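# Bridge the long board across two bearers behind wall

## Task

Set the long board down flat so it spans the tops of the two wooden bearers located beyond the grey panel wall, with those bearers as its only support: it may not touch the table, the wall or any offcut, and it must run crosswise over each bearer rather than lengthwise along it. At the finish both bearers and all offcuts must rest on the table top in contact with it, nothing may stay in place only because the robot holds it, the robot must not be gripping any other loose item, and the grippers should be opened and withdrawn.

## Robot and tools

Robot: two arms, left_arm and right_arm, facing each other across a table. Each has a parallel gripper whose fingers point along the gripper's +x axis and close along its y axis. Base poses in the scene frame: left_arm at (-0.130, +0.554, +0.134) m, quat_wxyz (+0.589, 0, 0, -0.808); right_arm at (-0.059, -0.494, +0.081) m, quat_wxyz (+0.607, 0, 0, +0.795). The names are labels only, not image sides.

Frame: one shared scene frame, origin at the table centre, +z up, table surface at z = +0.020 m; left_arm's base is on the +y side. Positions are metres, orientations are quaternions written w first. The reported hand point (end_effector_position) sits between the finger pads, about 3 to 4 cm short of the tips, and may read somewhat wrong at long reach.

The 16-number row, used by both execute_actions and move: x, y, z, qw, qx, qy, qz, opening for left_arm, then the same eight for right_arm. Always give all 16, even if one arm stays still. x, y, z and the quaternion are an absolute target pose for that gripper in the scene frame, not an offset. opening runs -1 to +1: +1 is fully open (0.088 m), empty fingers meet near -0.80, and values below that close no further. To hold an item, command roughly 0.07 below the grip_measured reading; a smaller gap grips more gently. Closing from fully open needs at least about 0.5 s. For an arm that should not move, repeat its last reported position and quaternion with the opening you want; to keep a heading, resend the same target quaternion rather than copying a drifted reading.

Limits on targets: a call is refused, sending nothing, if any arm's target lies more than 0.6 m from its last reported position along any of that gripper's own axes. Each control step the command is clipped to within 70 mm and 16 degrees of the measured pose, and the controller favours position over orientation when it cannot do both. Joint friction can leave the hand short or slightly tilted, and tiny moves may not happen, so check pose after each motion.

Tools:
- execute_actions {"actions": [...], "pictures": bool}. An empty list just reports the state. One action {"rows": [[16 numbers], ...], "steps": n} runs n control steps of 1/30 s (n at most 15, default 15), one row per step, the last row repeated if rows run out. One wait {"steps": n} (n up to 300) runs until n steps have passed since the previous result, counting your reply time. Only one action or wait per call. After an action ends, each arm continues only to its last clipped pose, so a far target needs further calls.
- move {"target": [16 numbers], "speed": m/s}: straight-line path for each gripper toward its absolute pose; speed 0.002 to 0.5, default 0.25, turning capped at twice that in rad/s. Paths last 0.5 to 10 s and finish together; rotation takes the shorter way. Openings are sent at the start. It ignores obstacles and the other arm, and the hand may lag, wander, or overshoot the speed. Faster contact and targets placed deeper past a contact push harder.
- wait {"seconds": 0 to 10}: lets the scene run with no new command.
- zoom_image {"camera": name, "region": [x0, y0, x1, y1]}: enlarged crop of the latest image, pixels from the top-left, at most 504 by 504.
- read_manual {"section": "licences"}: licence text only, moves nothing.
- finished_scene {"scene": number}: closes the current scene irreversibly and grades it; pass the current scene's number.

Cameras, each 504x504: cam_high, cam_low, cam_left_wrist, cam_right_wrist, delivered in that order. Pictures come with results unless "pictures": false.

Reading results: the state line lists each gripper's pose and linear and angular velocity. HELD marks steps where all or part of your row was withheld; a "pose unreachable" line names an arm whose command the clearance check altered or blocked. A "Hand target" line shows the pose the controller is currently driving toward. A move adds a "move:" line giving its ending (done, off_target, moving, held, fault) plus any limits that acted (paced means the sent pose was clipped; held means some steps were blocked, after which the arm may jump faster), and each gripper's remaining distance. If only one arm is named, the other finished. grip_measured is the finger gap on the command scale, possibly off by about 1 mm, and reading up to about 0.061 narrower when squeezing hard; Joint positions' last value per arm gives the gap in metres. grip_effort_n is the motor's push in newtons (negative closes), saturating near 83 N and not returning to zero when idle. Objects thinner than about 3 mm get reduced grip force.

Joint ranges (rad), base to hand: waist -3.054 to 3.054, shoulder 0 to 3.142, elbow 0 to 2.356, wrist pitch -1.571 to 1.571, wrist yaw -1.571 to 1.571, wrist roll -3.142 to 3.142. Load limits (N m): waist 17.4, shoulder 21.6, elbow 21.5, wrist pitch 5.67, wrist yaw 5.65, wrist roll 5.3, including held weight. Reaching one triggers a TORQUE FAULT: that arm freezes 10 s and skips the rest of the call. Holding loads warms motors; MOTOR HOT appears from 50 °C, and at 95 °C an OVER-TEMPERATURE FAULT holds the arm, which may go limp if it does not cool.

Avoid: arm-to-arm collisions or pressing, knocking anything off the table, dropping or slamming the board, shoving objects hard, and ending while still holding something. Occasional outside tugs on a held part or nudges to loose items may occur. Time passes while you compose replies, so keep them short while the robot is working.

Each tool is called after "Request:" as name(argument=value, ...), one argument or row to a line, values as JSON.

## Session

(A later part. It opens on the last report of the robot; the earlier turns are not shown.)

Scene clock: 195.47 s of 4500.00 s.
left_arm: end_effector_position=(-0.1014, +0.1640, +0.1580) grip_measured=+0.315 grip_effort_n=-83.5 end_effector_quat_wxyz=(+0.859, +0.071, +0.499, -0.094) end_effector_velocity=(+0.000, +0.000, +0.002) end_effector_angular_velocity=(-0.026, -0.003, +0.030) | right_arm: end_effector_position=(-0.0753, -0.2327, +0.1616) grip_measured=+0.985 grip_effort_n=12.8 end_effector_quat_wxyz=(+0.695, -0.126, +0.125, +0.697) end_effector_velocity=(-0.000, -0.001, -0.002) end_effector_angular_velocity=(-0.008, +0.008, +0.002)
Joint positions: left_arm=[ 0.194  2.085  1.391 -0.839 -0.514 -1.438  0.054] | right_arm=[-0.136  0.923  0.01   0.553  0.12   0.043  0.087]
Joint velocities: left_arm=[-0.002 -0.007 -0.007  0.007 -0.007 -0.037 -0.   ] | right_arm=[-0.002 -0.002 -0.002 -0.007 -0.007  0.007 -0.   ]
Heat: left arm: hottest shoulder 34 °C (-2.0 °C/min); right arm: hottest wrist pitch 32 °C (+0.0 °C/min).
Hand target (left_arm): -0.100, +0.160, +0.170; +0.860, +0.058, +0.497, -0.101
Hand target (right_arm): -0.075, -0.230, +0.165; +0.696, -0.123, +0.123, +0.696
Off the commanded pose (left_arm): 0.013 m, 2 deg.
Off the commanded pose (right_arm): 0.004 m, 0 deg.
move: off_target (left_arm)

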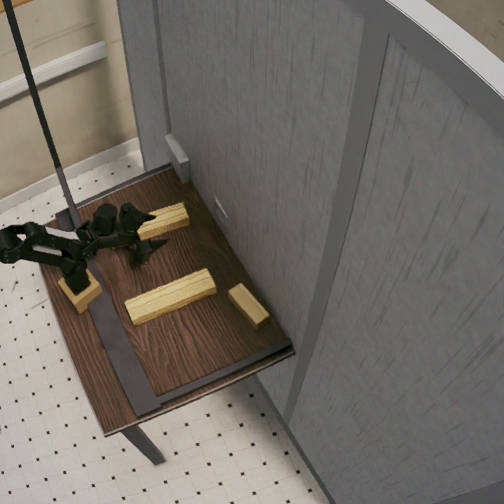

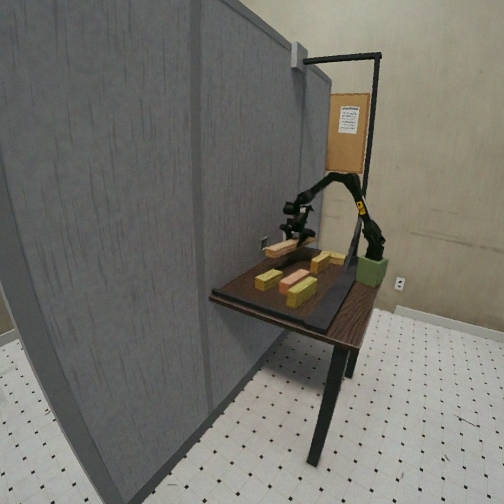

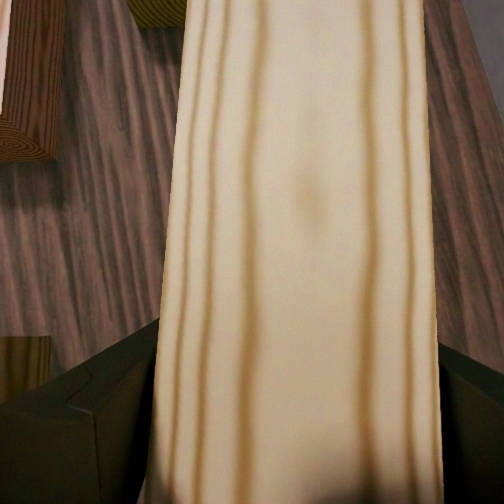

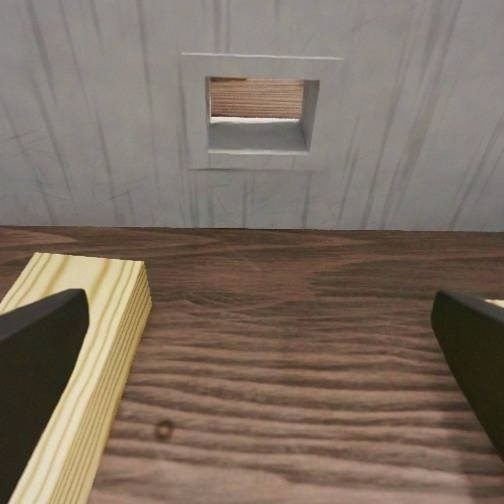

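Request:
move(
  target=[-0.064,0.245,0.165,0.6124,0.3536,0.3536,-0.6124,0.15, -0.075,-0.23,0.165,0.697,-0.123,0.123,0.697,1],
  speed=0.25,
)

Request:
move(
  target=[-0.064,0.222,0.14,0.6124,0.3536,0.3536,-0.6124,0.15, -0.075,-0.23,0.165,0.697,-0.123,0.123,0.697,1],
  speed=0.05,
)

Request:
zoom_image(
  camera="cam_right_wrist",
  region=[170,40,350,190],
)

Request:
zoom_image(
  camera="cam_low",
  region=[240,190,380,300],
)

Scene clock: 206.63 s of 4500.00 s.
left_arm: end_effector_position=(-0.0645, +0.2464, +0.1593) grip_measured=+0.315 grip_effort_n=-83.5 end_effector_quat_wxyz=(+0.610, +0.360, +0.360, -0.608) end_effector_velocity=(-0.001, +0.002, -0.001) end_effector_angular_velocity=(+0.005, +0.012, +0.005) | right_arm: end_effector_position=(-0.0753, -0.2327, +0.1616) grip_measured=+0.985 grip_effort_n=12.8 end_effector_quat_wxyz=(+0.695, -0.126, +0.125, +0.697) end_effector_velocity=(-0.000, -0.001, -0.002) end_effector_angular_velocity=(-0.008, -0.019, +0.012)
Joint positions: left_arm=[ 0.581  1.531  0.653 -0.205  0.127  0.235  0.054] | right_arm=[-0.136  0.923  0.01   0.553  0.12   0.043  0.087]
Joint velocities: left_arm=[ 0.002 -0.002 -0.002 -0.007  0.007 -0.007  0.   ] | right_arm=[-0.002 -0.002 -0.002 -0.007 -0.007 -0.022 -0.   ]
Heat: left arm: hottest shoulder 36 °C (+1.0 °C/min); right arm: hottest wrist pitch 33 °C (+1.0 °C/min).
Hand target (left_arm): -0.064, +0.245, +0.165; +0.613, +0.355, +0.352, -0.612
Hand target (right_arm): -0.075, -0.230, +0.165; +0.696, -0.123, +0.123, +0.696
Off the commanded pose (left_arm): 0.006 m, 1 deg.
Off the commanded pose (right_arm): 0.004 m, 0 deg.
After step 90, 5.00 s passed at rest.
move: done

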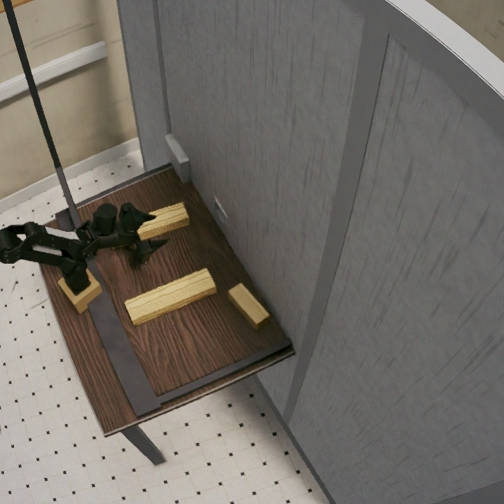

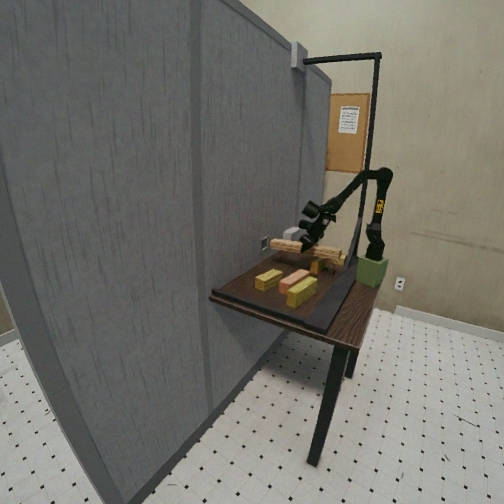

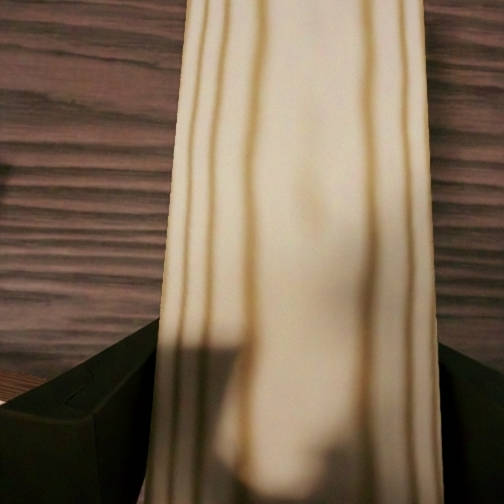

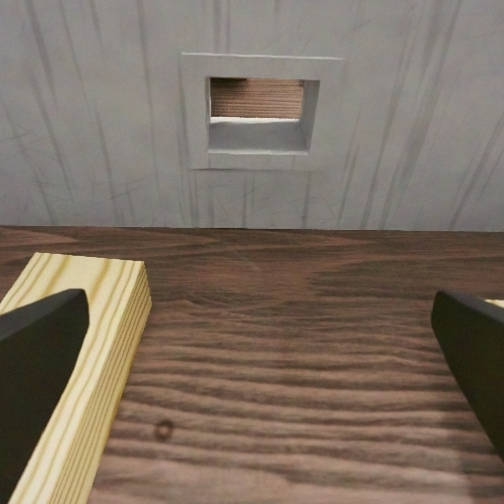

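Scene clock: 207.60 s of 4500.00 s.
left_arm: end_effector_position=(-0.0647, +0.2279, +0.1375) grip_measured=+0.315 grip_effort_n=-83.5 end_effector_quat_wxyz=(+0.609, +0.357, +0.358, -0.611) end_effector_velocity=(+0.001, -0.001, -0.001) end_effector_angular_velocity=(-0.001, -0.003, +0.007) | right_arm: end_effector_position=(-0.0753, -0.2327, +0.1616) grip_measured=+0.985 grip_effort_n=12.8 end_effector_quat_wxyz=(+0.695, -0.126, +0.125, +0.697) end_effector_velocity=(-0.000, +0.000, +0.001) end_effector_angular_velocity=(+0.007, -0.003, +0.007)
Joint positions: left_arm=[ 0.566  1.662  0.673 -0.086  0.126  0.222  0.054] | right_arm=[-0.136  0.923  0.01   0.553  0.12   0.043  0.087]
Joint velocities: left_arm=[-0.002  0.007  0.002  0.007 -0.007 -0.007  0.   ] | right_arm=[-0.002 -0.002 -0.002  0.007 -0.007 -0.007 -0.   ]
Heat: left arm: hottest shoulder 36 °C (+1.0 °C/min); right arm: hottest wrist pitch 33 °C (+1.0 °C/min).
Hand target (left_arm): -0.064, +0.222, +0.140; +0.612, +0.353, +0.353, -0.613
Hand target (right_arm): -0.075, -0.230, +0.165; +0.696, -0.123, +0.123, +0.696
Off the commanded pose (left_arm): 0.006 m, 1 deg.
Off the commanded pose (right_arm): 0.004 m, 0 deg.
move: done

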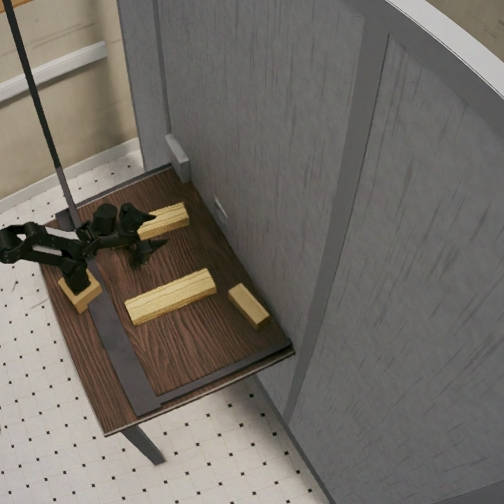

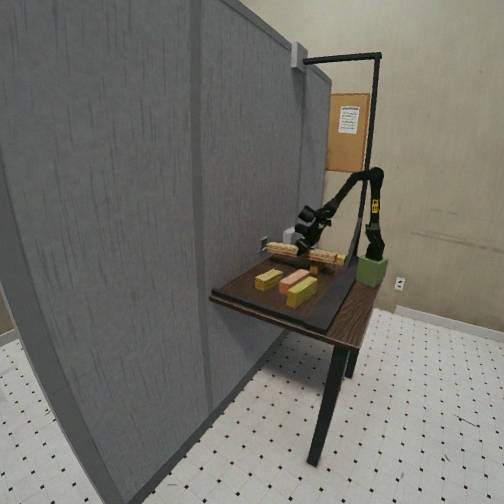

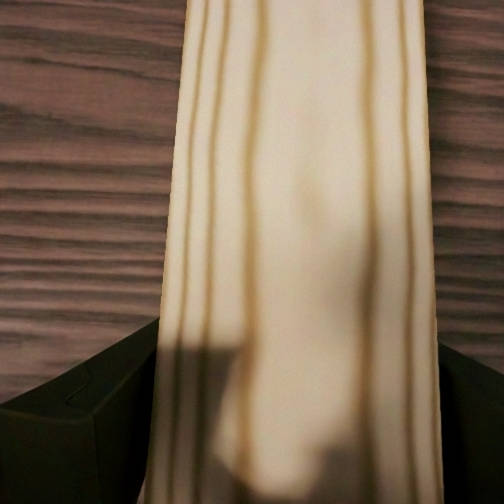

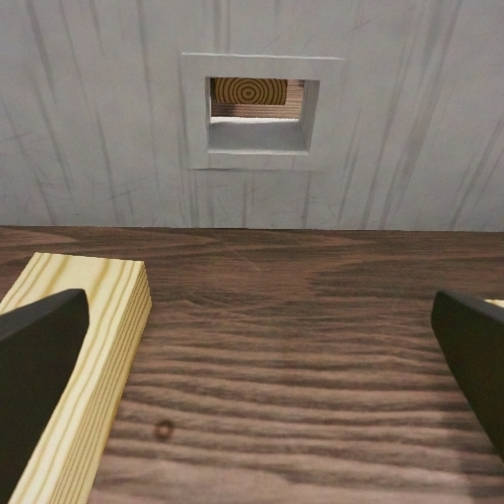

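Region (170, 40, 350, 190) of cam_right_wrist's 504x504 image, scaled by 2.800, with more detail than that image has.

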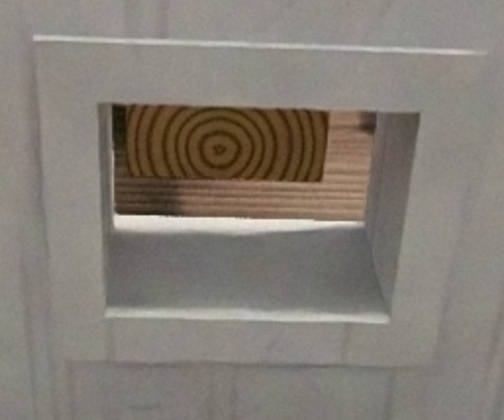

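Region (240, 190, 380, 300) of cam_low's 504x504 image, scaled by 3.600, with more detail than that image has; it fills the top 396 rows of this view, and the rest is white.

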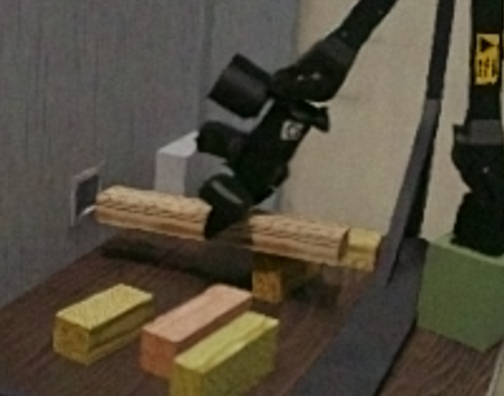

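Request:
move(
  target=[-0.0605,0.211,0.15,0.6124,0.3536,0.3536,-0.6124,0.15, -0.075,-0.23,0.165,0.697,-0.123,0.123,0.697,1],
  speed=0.04,
)

Request:
zoom_image(
  camera="cam_right_wrist",
  region=[170,40,350,190],
)

Request:
zoom_image(
  camera="cam_low",
  region=[250,225,300,265],
)

Scene clock: 215.00 s of 4500.00 s.
left_arm: end_effector_position=(-0.0616, +0.2160, +0.1475) grip_measured=+0.315 grip_effort_n=-83.5 end_effector_quat_wxyz=(+0.610, +0.356, +0.357, -0.611) end_effector_velocity=(+0.000, +0.009, -0.007) end_effector_angular_velocity=(+0.050, -0.003, +0.014) | right_arm: end_effector_position=(-0.0753, -0.2327, +0.1616) grip_measured=+0.985 grip_effort_n=12.8 end_effector_quat_wxyz=(+0.695, -0.126, +0.125, +0.697) end_effector_velocity=(+0.001, -0.001, -0.001) end_effector_angular_velocity=(-0.003, -0.005, +0.002)
Joint positions: left_arm=[ 0.566  1.673  0.736 -0.134  0.126  0.222  0.054] | right_arm=[-0.136  0.923  0.01   0.553  0.12   0.043  0.087]
Joint velocities: left_arm=[-0.002  0.007 -0.002 -0.037 -0.022 -0.007 -0.   ] | right_arm=[-0.007 -0.007 -0.002 -0.007 -0.007 -0.007 -0.   ]
Heat: left arm: hottest shoulder 35 °C (+0.0 °C/min); right arm: hottest wrist pitch 33 °C (+1.0 °C/min).
Hand target (left_arm): -0.060, +0.211, +0.150; +0.612, +0.354, +0.354, -0.612
Hand target (right_arm): -0.075, -0.230, +0.165; +0.696, -0.123, +0.123, +0.696
Off the commanded pose (left_arm): 0.006 m, 1 deg.
Off the commanded pose (right_arm): 0.004 m, 0 deg.
After step 90, 3.57 s passed at rest.
move: done

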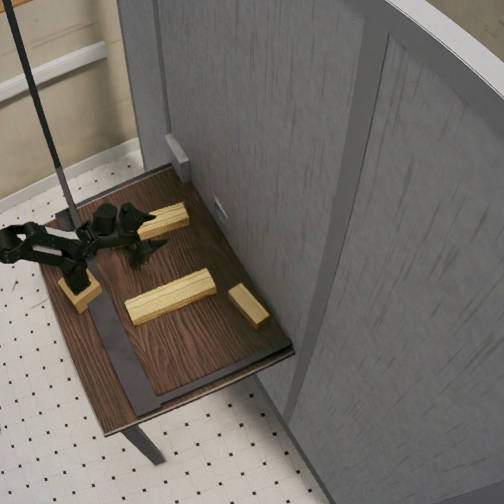

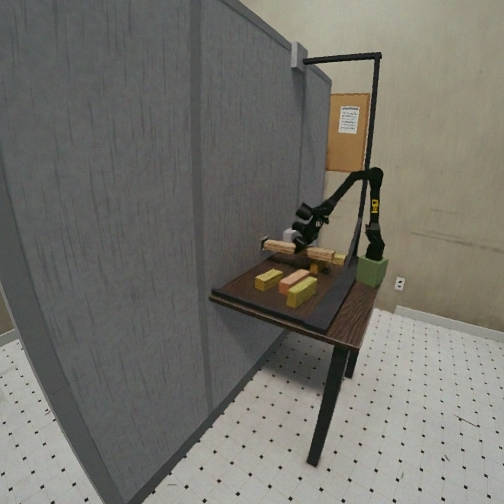

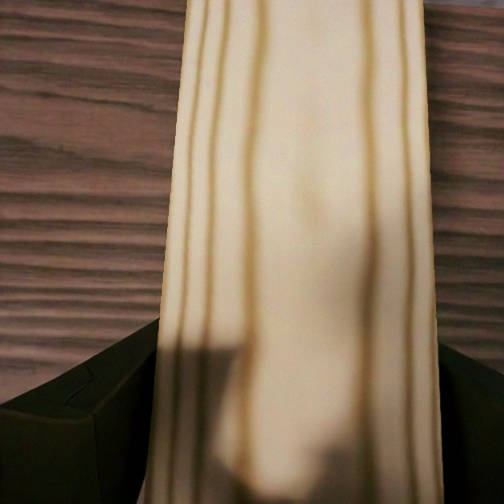

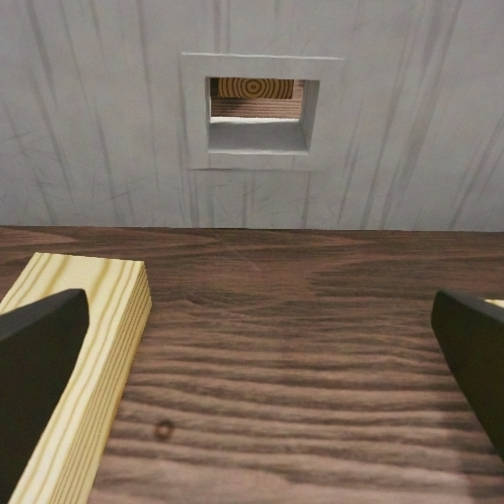

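Region (170, 40, 350, 190) of cam_right_wrist's 504x504 image, scaled by 2.800, with more detail than that image has.

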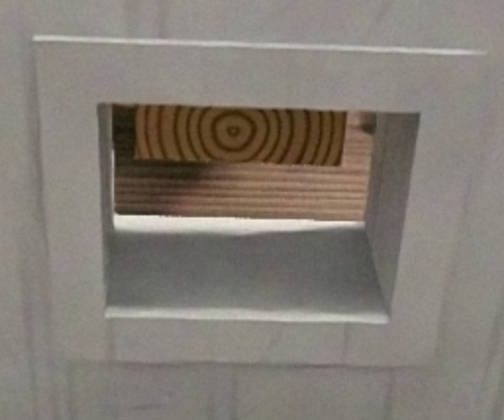

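Region (250, 225, 300, 265) of cam_low's 504x504 image, scaled by 10.080, with more detail than that image has; it fills the top 403 rows of this view, and the rest is white.

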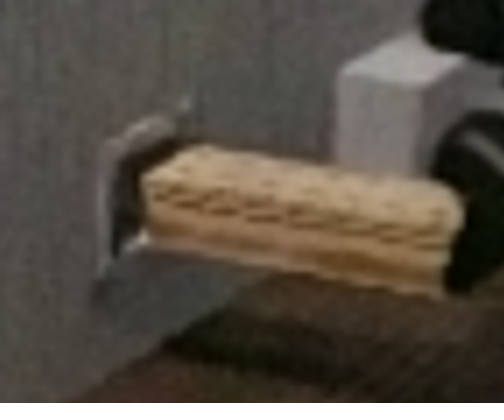

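Request:
execute_actions(
  actions=[
    {"rows":[[-0.0605,0.209,0.149,0.6124,0.3536,0.3536,-0.6124,0.15, -0.075,-0.23,0.165,0.697,-0.123,0.123,0.697,1],[-0.0605,0.207,0.148,0.6124,0.3536,0.3536,-0.6124,0.15, -0.075,-0.23,0.165,0.697,-0.123,0.123,0.697,1],[-0.0605,0.205,0.147,0.6124,0.3536,0.3536,-0.6124,0.15, -0.075,-0.23,0.165,0.697,-0.123,0.123,0.697,1],[-0.0605,0.203,0.147,0.6124,0.3536,0.3536,-0.6124,0.15, -0.075,-0.23,0.165,0.697,-0.123,0.123,0.697,1],[-0.0605,0.201,0.147,0.6124,0.3536,0.3536,-0.6124,0.15, -0.075,-0.23,0.165,0.697,-0.123,0.123,0.697,1],[-0.0605,0.199,0.147,0.6124,0.3536,0.3536,-0.6124,0.15, -0.075,-0.23,0.165,0.697,-0.123,0.123,0.697,1],[-0.0605,0.197,0.147,0.6124,0.3536,0.3536,-0.6124,0.15, -0.075,-0.23,0.165,0.697,-0.123,0.123,0.697,1],[-0.0605,0.195,0.147,0.6124,0.3536,0.3536,-0.6124,0.15, -0.075,-0.23,0.165,0.697,-0.123,0.123,0.697,1],[-0.0605,0.193,0.147,0.6124,0.3536,0.3536,-0.6124,0.15, -0.075,-0.23,0.165,0.697,-0.123,0.123,0.697,1],[-0.0605,0.191,0.147,0.6124,0.3536,0.3536,-0.6124,0.15, -0.075,-0.23,0.165,0.697,-0.123,0.123,0.697,1]],"steps":15},
  ],
)

Request:
zoom_image(
  camera="cam_right_wrist",
  region=[170,40,350,190],
)

Request:
zoom_image(
  camera="cam_low",
  region=[250,225,300,265],
)

Scene clock: 227.90 s of 4500.00 s.
left_arm: end_effector_position=(-0.0609, +0.1967, +0.1453) grip_measured=+0.315 grip_effort_n=-83.5 end_effector_quat_wxyz=(+0.610, +0.356, +0.356, -0.612) end_effector_velocity=(-0.000, -0.013, +0.002) end_effector_angular_velocity=(-0.015, -0.007, -0.002) | right_arm: end_effector_position=(-0.0753, -0.2327, +0.1616) grip_measured=+0.985 grip_effort_n=12.8 end_effector_quat_wxyz=(+0.695, -0.126, +0.125, +0.697) end_effector_velocity=(+0.001, -0.001, -0.002) end_effector_angular_velocity=(-0.008, +0.008, -0.003)
Joint positions: left_arm=[ 0.552  1.744  0.807 -0.132  0.119  0.21   0.054] | right_arm=[-0.136  0.923  0.01   0.553  0.12   0.043  0.087]
Joint velocities: left_arm=[-0.012  0.032  0.042  0.007 -0.007 -0.007 -0.   ] | right_arm=[-0.007 -0.002 -0.002 -0.007 -0.007  0.007 -0.   ]
Heat: left arm: hottest shoulder 34 °C (-1.0 °C/min); right arm: hottest wrist pitch 33 °C (+1.0 °C/min).
Hand target (left_arm): -0.061, +0.191, +0.147; +0.612, +0.354, +0.354, -0.612
Hand target (right_arm): -0.075, -0.230, +0.165; +0.696, -0.123, +0.123, +0.696
Off the commanded pose (left_arm): 0.006 m, 0 deg.
Off the commanded pose (right_arm): 0.004 m, 0 deg.
Steps of this call (steps 1 to 90: nothing new was sent; then 9.40 s passed at rest; steps 91 to 105: all 15 steps of this action). Readings (end_effector_position):
91: left_arm (-0.0615, +0.2159, +0.1471) | right_arm (-0.0753, -0.2327, +0.1616)
92: left_arm (-0.0614, +0.2154, +0.1467) | right_arm (-0.0753, -0.2327, +0.1616)
94: left_arm (-0.0610, +0.2131, +0.1456) | right_arm (-0.0753, -0.2327, +0.1616)
98: left_arm (-0.0611, +0.2068, +0.1440) | right_arm (-0.0753, -0.2327, +0.1616)
105: the state above

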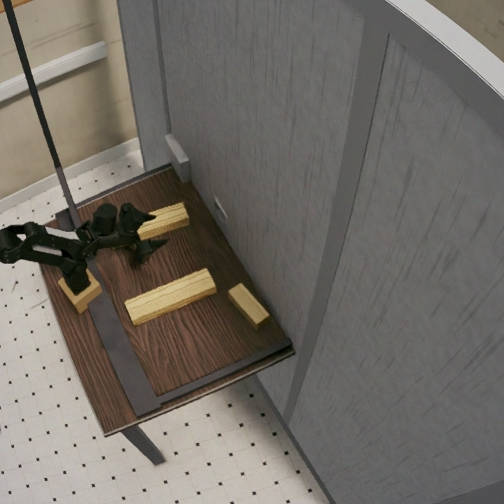

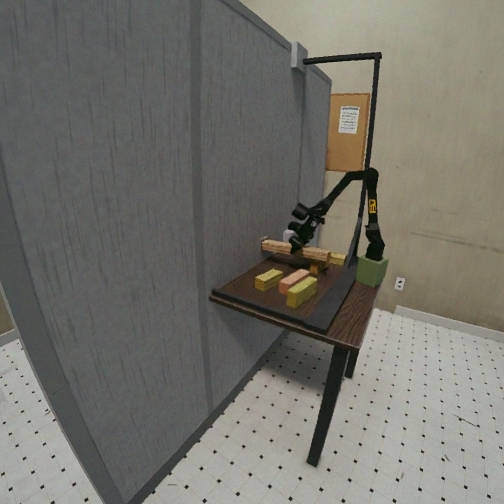

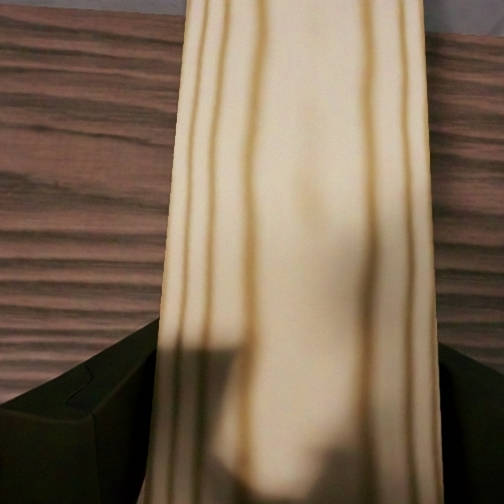

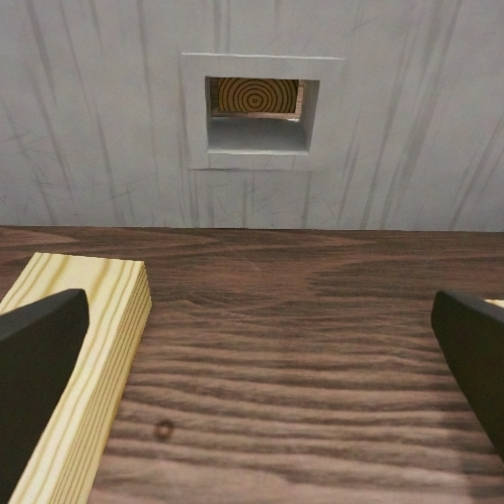

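Region (170, 40, 350, 190) of cam_right_wrist's 504x504 image, scaled by 2.800, with more detail than that image has.

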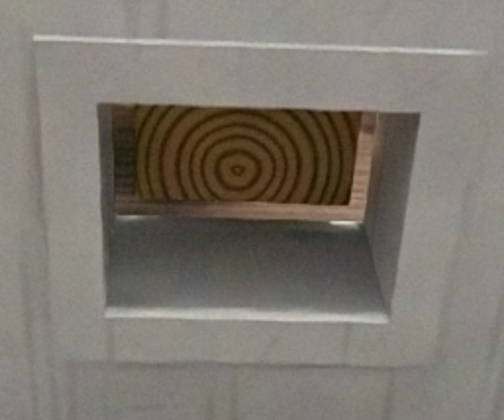

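Region (250, 225, 300, 265) of cam_low's 504x504 image, scaled by 10.080, with more detail than that image has; it fills the top 403 rows of this view, and the rest is white.

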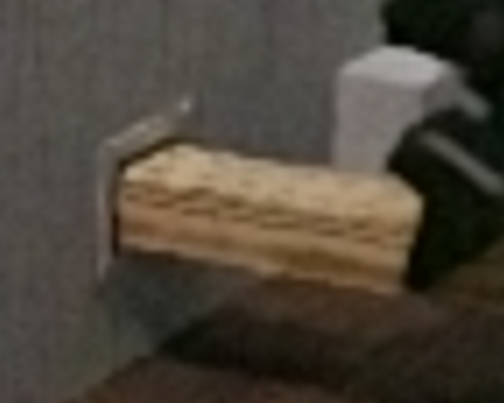

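Request:
execute_actions(
  actions=[
    {"rows":[[-0.061,0.188,0.148,0.6124,0.3536,0.3536,-0.6124,0.15, -0.075,-0.23,0.165,0.697,-0.123,0.123,0.697,1],[-0.061,0.185,0.148,0.6124,0.3536,0.3536,-0.6124,0.15, -0.075,-0.23,0.165,0.697,-0.123,0.123,0.697,1],[-0.061,0.182,0.148,0.6124,0.3536,0.3536,-0.6124,0.15, -0.075,-0.23,0.165,0.697,-0.123,0.123,0.697,1],[-0.061,0.179,0.148,0.6124,0.3536,0.3536,-0.6124,0.15, -0.075,-0.23,0.165,0.697,-0.123,0.123,0.697,1],[-0.061,0.176,0.148,0.6124,0.3536,0.3536,-0.6124,0.15, -0.075,-0.23,0.165,0.697,-0.123,0.123,0.697,1],[-0.061,0.173,0.148,0.6124,0.3536,0.3536,-0.6124,0.15, -0.075,-0.23,0.165,0.697,-0.123,0.123,0.697,1],[-0.061,0.170,0.148,0.6124,0.3536,0.3536,-0.6124,0.15, -0.075,-0.23,0.165,0.697,-0.123,0.123,0.697,1],[-0.061,0.167,0.148,0.6124,0.3536,0.3536,-0.6124,0.15, -0.075,-0.23,0.165,0.697,-0.123,0.123,0.697,1],[-0.061,0.164,0.148,0.6124,0.3536,0.3536,-0.6124,0.15, -0.075,-0.23,0.165,0.697,-0.123,0.123,0.697,1],[-0.061,0.161,0.148,0.6124,0.3536,0.3536,-0.6124,0.15, -0.075,-0.23,0.165,0.697,-0.123,0.123,0.697,1],[-0.061,0.158,0.148,0.6124,0.3536,0.3536,-0.6124,0.15, -0.075,-0.23,0.165,0.697,-0.123,0.123,0.697,1],[-0.061,0.155,0.148,0.6124,0.3536,0.3536,-0.6124,0.15, -0.075,-0.23,0.165,0.697,-0.123,0.123,0.697,1],[-0.061,0.152,0.148,0.6124,0.3536,0.3536,-0.6124,0.15, -0.075,-0.23,0.165,0.697,-0.123,0.123,0.697,1],[-0.061,0.149,0.148,0.6124,0.3536,0.3536,-0.6124,0.15, -0.075,-0.23,0.165,0.697,-0.123,0.123,0.697,1],[-0.061,0.146,0.148,0.6124,0.3536,0.3536,-0.6124,0.15, -0.075,-0.23,0.165,0.697,-0.123,0.123,0.697,1]],"steps":15},
  ],
  pictures=false,
)

Request:
wait(
  seconds=0.3,
)

Request:
zoom_image(
  camera="cam_right_wrist",
  region=[170,40,350,190],
)

Scene clock: 241.87 s of 4500.00 s.
left_arm: end_effector_position=(-0.0612, +0.1597, +0.1463) grip_measured=+0.315 grip_effort_n=-83.5 end_effector_quat_wxyz=(+0.610, +0.356, +0.357, -0.611) end_effector_velocity=(+0.003, -0.085, -0.002) end_effector_angular_velocity=(+0.017, -0.024, +0.001) | right_arm: end_effector_position=(-0.0753, -0.2327, +0.1616) grip_measured=+0.985 grip_effort_n=12.8 end_effector_quat_wxyz=(+0.695, -0.126, +0.125, +0.697) end_effector_velocity=(-0.000, -0.001, -0.002) end_effector_angular_velocity=(-0.008, -0.005, +0.007)
Joint positions: left_arm=[ 0.524  1.859  0.962 -0.169  0.106  0.185  0.054] | right_arm=[-0.136  0.923  0.01   0.553  0.12   0.043  0.087]
Joint velocities: left_arm=[-0.056  0.276  0.379 -0.11  -0.051 -0.037 -0.   ] | right_arm=[-0.002 -0.002 -0.002 -0.007 -0.007 -0.007 -0.   ]
Heat: left arm: hottest shoulder 33 °C (-1.0 °C/min); right arm: hottest wrist pitch 33 °C (+1.0 °C/min).
Hand target (left_arm): -0.061, +0.147, +0.148; +0.613, +0.353, +0.353, -0.613
Hand target (right_arm): -0.075, -0.230, +0.165; +0.696, -0.123, +0.123, +0.696
Off the commanded pose (left_arm): 0.014 m, 0 deg.
Off the commanded pose (right_arm): 0.004 m, 0 deg.
Steps of this call (steps 1 to 90: nothing new was sent; then 10.47 s passed at rest; steps 91 to 105: all 15 steps of this action). Readings (end_effector_position):
91: left_arm (-0.0608, +0.1961, +0.1446) | right_arm (-0.0753, -0.2327, +0.1616)
92: left_arm (-0.0609, +0.1952, +0.1446) | right_arm (-0.0753, -0.2327, +0.1616)
94: left_arm (-0.0610, +0.1914, +0.1447) | right_arm (-0.0753, -0.2327, +0.1616)
98: left_arm (-0.0613, +0.1804, +0.1458) | right_arm (-0.0753, -0.2327, +0.1616)
105: the state above

Scene clock: 242.17 s of 4500.00 s.
left_arm: end_effector_position=(-0.0613, +0.1521, +0.1464) grip_measured=+0.315 grip_effort_n=-83.5 end_effector_quat_wxyz=(+0.610, +0.356, +0.356, -0.612) end_effector_velocity=(+0.001, -0.003, -0.002) end_effector_angular_velocity=(-0.001, +0.004, +0.020) | right_arm: end_effector_position=(-0.0753, -0.2327, +0.1616) grip_measured=+0.985 grip_effort_n=12.8 end_effector_quat_wxyz=(+0.695, -0.126, +0.125, +0.697) end_effector_velocity=(-0.000, -0.002, -0.005) end_effector_angular_velocity=(-0.017, +0.007, +0.002)
Joint positions: left_arm=[ 0.519  1.882  0.995 -0.178  0.103  0.181  0.054] | right_arm=[-0.136  0.923  0.01   0.553  0.12   0.043  0.087]
Joint velocities: left_arm=[-0.002  0.012  0.007  0.007 -0.007 -0.022 -0.   ] | right_arm=[-0.002  0.002 -0.007 -0.007 -0.007  0.007 -0.   ]
Heat: left arm: hottest shoulder 33 °C (-1.0 °C/min); right arm: hottest wrist pitch 33 °C (+1.0 °C/min).
Hand target (left_arm): -0.061, +0.147, +0.148; +0.613, +0.353, +0.353, -0.613
Hand target (right_arm): -0.075, -0.230, +0.165; +0.696, -0.123, +0.123, +0.696
Off the commanded pose (left_arm): 0.006 m, 0 deg.
Off the commanded pose (right_arm): 0.004 m, 0 deg.
Steps of this call (steps 1 to 9: nothing new was sent). Readings (end_effector_position):
1: left_arm (-0.0611, +0.1570, +0.1464) | right_arm (-0.0753, -0.2327, +0.1616)
2: left_arm (-0.0612, +0.1549, +0.1465) | right_arm (-0.0753, -0.2327, +0.1616)
4: left_arm (-0.0614, +0.1529, +0.1468) | right_arm (-0.0753, -0.2327, +0.1616)
8: left_arm (-0.0613, +0.1521, +0.1466) | right_arm (-0.0753, -0.2327, +0.1616)
9: the state above

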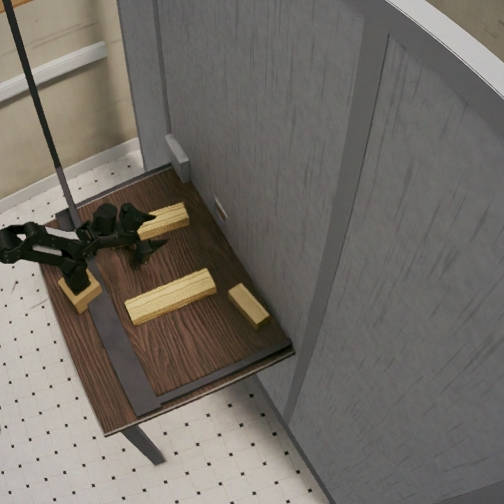

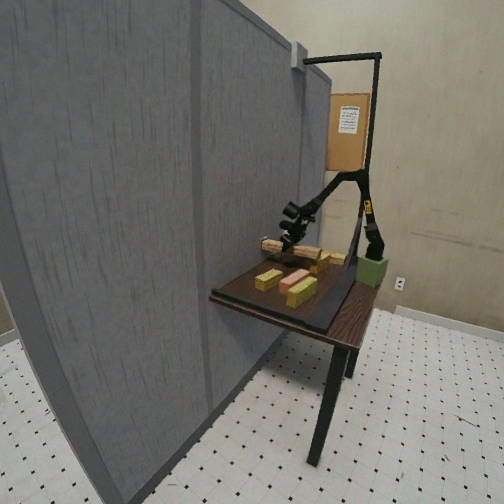

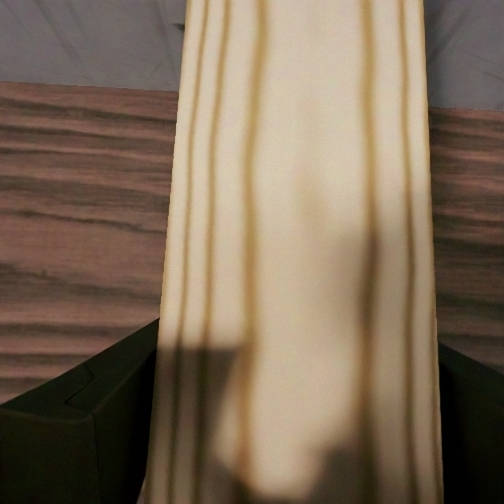

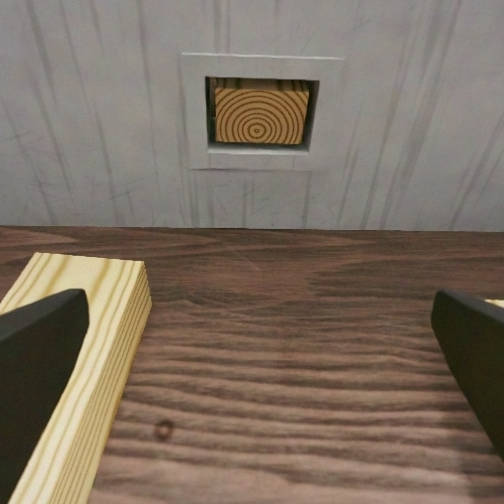

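Region (170, 40, 350, 190) of cam_right_wrist's 504x504 image, scaled by 2.800, with more detail than that image has.

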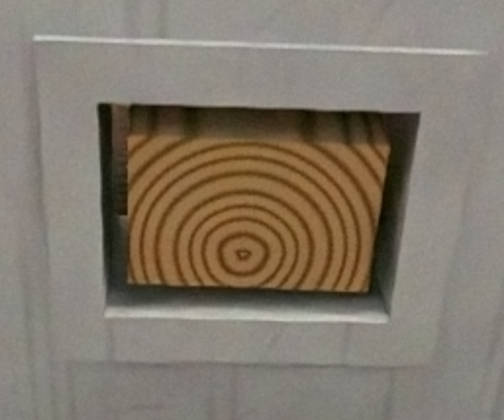

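Request:
execute_actions(
  actions=[
    {"rows":[[-0.061,0.143,0.148,0.6124,0.3536,0.3536,-0.6124,0.15, -0.075,-0.23,0.165,0.697,-0.123,0.123,0.697,1],[-0.061,0.139,0.148,0.6124,0.3536,0.3536,-0.6124,0.15, -0.075,-0.23,0.165,0.697,-0.123,0.123,0.697,1],[-0.061,0.135,0.148,0.6124,0.3536,0.3536,-0.6124,0.15, -0.075,-0.23,0.165,0.697,-0.123,0.123,0.697,1],[-0.061,0.131,0.148,0.6124,0.3536,0.3536,-0.6124,0.15, -0.075,-0.23,0.165,0.697,-0.123,0.123,0.697,1],[-0.061,0.127,0.148,0.6124,0.3536,0.3536,-0.6124,0.15, -0.075,-0.23,0.165,0.697,-0.123,0.123,0.697,1],[-0.061,0.123,0.148,0.6124,0.3536,0.3536,-0.6124,0.15, -0.075,-0.23,0.165,0.697,-0.123,0.123,0.697,1],[-0.061,0.119,0.148,0.6124,0.3536,0.3536,-0.6124,0.15, -0.075,-0.23,0.165,0.697,-0.123,0.123,0.697,1],[-0.061,0.115,0.148,0.6124,0.3536,0.3536,-0.6124,0.15, -0.075,-0.23,0.165,0.697,-0.123,0.123,0.697,1],[-0.061,0.111,0.148,0.6124,0.3536,0.3536,-0.6124,0.15, -0.075,-0.23,0.165,0.697,-0.123,0.123,0.697,1],[-0.061,0.107,0.148,0.6124,0.3536,0.3536,-0.6124,0.15, -0.075,-0.23,0.165,0.697,-0.123,0.123,0.697,1],[-0.061,0.103,0.148,0.6124,0.3536,0.3536,-0.6124,0.15, -0.075,-0.23,0.165,0.697,-0.123,0.123,0.697,1],[-0.061,0.099,0.148,0.6124,0.3536,0.3536,-0.6124,0.15, -0.075,-0.23,0.165,0.697,-0.123,0.123,0.697,1],[-0.061,0.095,0.148,0.6124,0.3536,0.3536,-0.6124,0.15, -0.075,-0.23,0.165,0.697,-0.123,0.123,0.697,1],[-0.061,0.091,0.148,0.6124,0.3536,0.3536,-0.6124,0.15, -0.075,-0.23,0.165,0.697,-0.123,0.123,0.697,1],[-0.061,0.087,0.148,0.6124,0.3536,0.3536,-0.6124,0.15, -0.075,-0.23,0.165,0.697,-0.123,0.123,0.697,1]],"steps":15},
  ],
  pictures=false,
)

Request:
move(
  target=[-0.061,0.087,0.148,0.6124,0.3536,0.3536,-0.6124,0.15, -0.073,-0.125,0.13,0.683,-0.183,0.183,0.683,1],
  speed=0.15,
)

Scene clock: 256.57 s of 4500.00 s.
left_arm: end_effector_position=(-0.0609, +0.1035, +0.1472) grip_measured=+0.315 grip_effort_n=-83.5 end_effector_quat_wxyz=(+0.611, +0.355, +0.355, -0.612) end_effector_velocity=(+0.001, -0.118, +0.001) end_effector_angular_velocity=(-0.001, -0.015, -0.006) | right_arm: end_effector_position=(-0.0753, -0.2327, +0.1616) grip_measured=+0.985 grip_effort_n=12.8 end_effector_quat_wxyz=(+0.695, -0.126, +0.125, +0.697) end_effector_velocity=(-0.000, -0.001, -0.002) end_effector_angular_velocity=(-0.008, +0.008, +0.002)
Joint positions: left_arm=[ 0.494  2.031  1.218 -0.247  0.091  0.159  0.054] | right_arm=[-0.136  0.923  0.01   0.553  0.12   0.043  0.087]
Joint velocities: left_arm=[-0.056  0.369  0.574 -0.198 -0.037 -0.037 -0.   ] | right_arm=[-0.002 -0.002 -0.002 -0.007 -0.007  0.007 -0.   ]
Heat: left arm: hottest shoulder 33 °C (-2.0 °C/min); right arm: hottest wrist pitch 33 °C (+0.0 °C/min).
Hand target (left_arm): -0.061, +0.088, +0.149; +0.613, +0.353, +0.352, -0.613
Hand target (right_arm): -0.075, -0.230, +0.165; +0.696, -0.123, +0.123, +0.696
Off the commanded pose (left_arm): 0.017 m, 0 deg.
Off the commanded pose (right_arm): 0.004 m, 0 deg.
Steps of this call (steps 1 to 90: nothing new was sent; then 10.90 s passed at rest; steps 91 to 105: all 15 steps of this action). Readings (end_effector_position):
91: left_arm (-0.0611, +0.1516, +0.1461) | right_arm (-0.0753, -0.2327, +0.1616)
92: left_arm (-0.0610, +0.1504, +0.1458) | right_arm (-0.0753, -0.2327, +0.1616)
94: left_arm (-0.0607, +0.1454, +0.1455) | right_arm (-0.0753, -0.2327, +0.1616)
98: left_arm (-0.0608, +0.1313, +0.1460) | right_arm (-0.0753, -0.2327, +0.1616)
105: the state above

Scene clock: 258.17 s of 4500.00 s.
left_arm: end_effector_position=(-0.0607, +0.0919, +0.1463) grip_measured=+0.315 grip_effort_n=-83.5 end_effector_quat_wxyz=(+0.610, +0.356, +0.357, -0.611) end_effector_velocity=(-0.000, +0.002, -0.001) end_effector_angular_velocity=(+0.008, -0.009, -0.005) | right_arm: end_effector_position=(-0.0741, -0.1273, +0.1310) grip_measured=+0.985 grip_effort_n=12.8 end_effector_quat_wxyz=(+0.685, -0.181, +0.184, +0.681) end_effector_velocity=(-0.002, +0.001, -0.002) end_effector_angular_velocity=(-0.008, +0.004, +0.020)
Joint positions: left_arm=[ 0.489  2.072  1.279 -0.271  0.088  0.155  0.054] | right_arm=[-0.201  1.631  0.419  0.69   0.061  0.038  0.087]
Joint velocities: left_arm=[-0.002 -0.002 -0.002 -0.007 -0.007  0.007 -0.   ] | right_arm=[-0.002  0.007  0.007 -0.007 -0.022 -0.007 -0.   ]
Heat: left arm: hottest shoulder 33 °C (-2.0 °C/min); right arm: hottest wrist pitch 33 °C (+0.0 °C/min).
Hand target (left_arm): -0.061, +0.087, +0.148; +0.612, +0.353, +0.354, -0.612
Hand target (right_arm): -0.074, -0.125, +0.130; +0.684, -0.183, +0.183, +0.683
Off the commanded pose (left_arm): 0.005 m, 1 deg.
Off the commanded pose (right_arm): 0.003 m, 0 deg.
move: done

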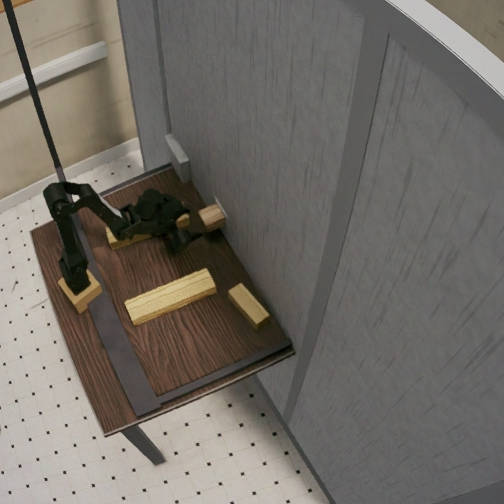

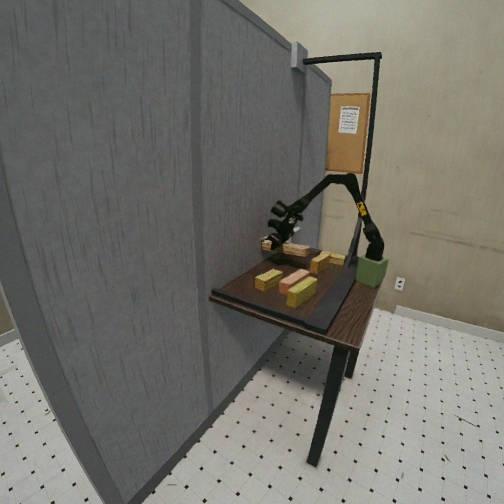

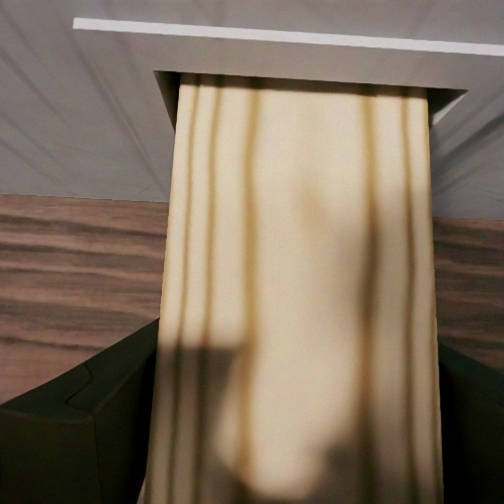

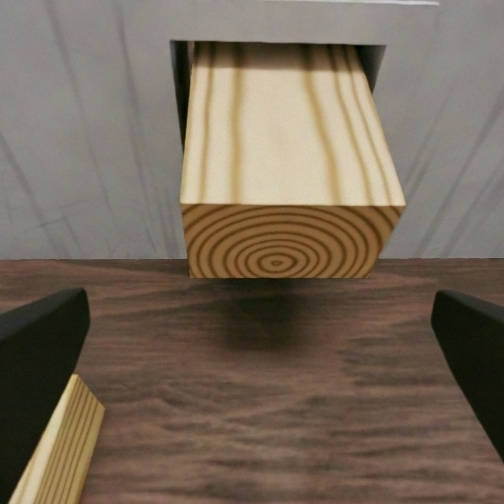

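Request:
move(
  target=[-0.061,0.087,0.148,0.6124,0.3536,0.3536,-0.6124,0.15, -0.065,-0.065,0.125,0.683,-0.183,0.183,0.683,1],
  speed=0.07,
)

Scene clock: 263.67 s of 4500.00 s.
left_arm: end_effector_position=(-0.0607, +0.0921, +0.1461) grip_measured=+0.315 grip_effort_n=-83.5 end_effector_quat_wxyz=(+0.610, +0.357, +0.357, -0.611) end_effector_velocity=(-0.000, +0.002, -0.001) end_effector_angular_velocity=(+0.008, -0.009, -0.005) | right_arm: end_effector_position=(-0.0661, -0.0674, +0.1269) grip_measured=+0.985 grip_effort_n=12.8 end_effector_quat_wxyz=(+0.685, -0.181, +0.183, +0.682) end_effector_velocity=(+0.002, -0.000, -0.004) end_effector_angular_velocity=(-0.012, -0.003, +0.003)
Joint positions: left_arm=[ 0.489  2.072  1.279 -0.273  0.088  0.155  0.054] | right_arm=[-0.242  1.835  0.653  0.661  0.024  0.017  0.087]
Joint velocities: left_arm=[-0.002 -0.002 -0.002 -0.007 -0.007  0.007  0.   ] | right_arm=[-0.007  0.007  0.002 -0.007 -0.007 -0.007  0.   ]
Heat: left arm: hottest shoulder 34 °C (-2.0 °C/min); right arm: hottest wrist pitch 33 °C (+0.0 °C/min).
Hand target (left_arm): -0.061, +0.087, +0.148; +0.612, +0.354, +0.354, -0.612
Hand target (right_arm): -0.065, -0.065, +0.125; +0.683, -0.183, +0.183, +0.683
Off the commanded pose (left_arm): 0.005 m, 1 deg.
Off the commanded pose (right_arm): 0.003 m, 0 deg.
After step 90, 1.23 s passed at rest.
move: done

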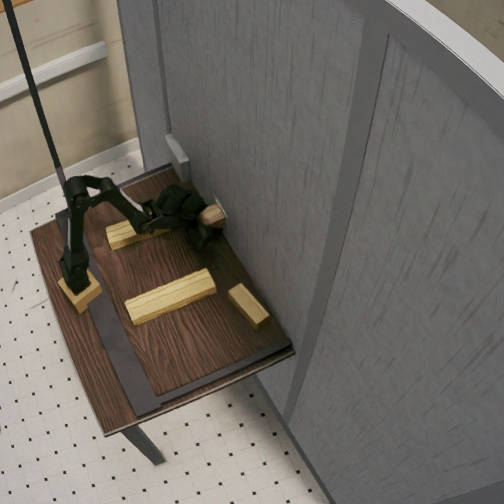

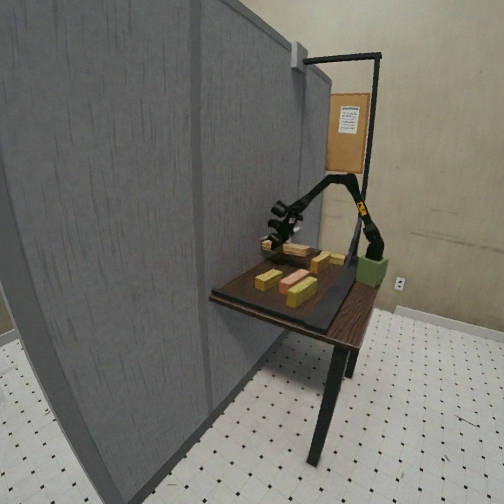

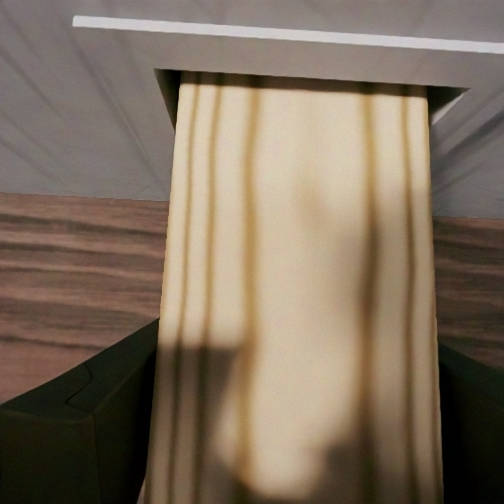

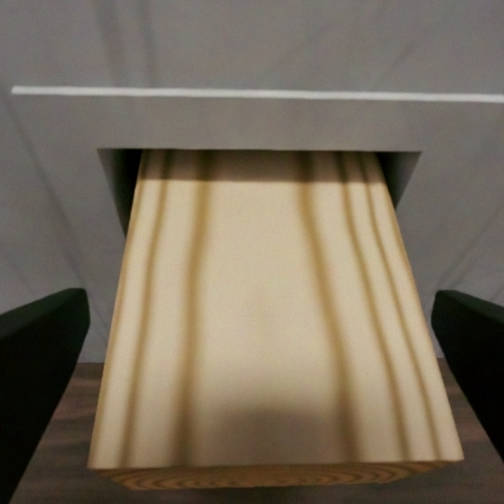

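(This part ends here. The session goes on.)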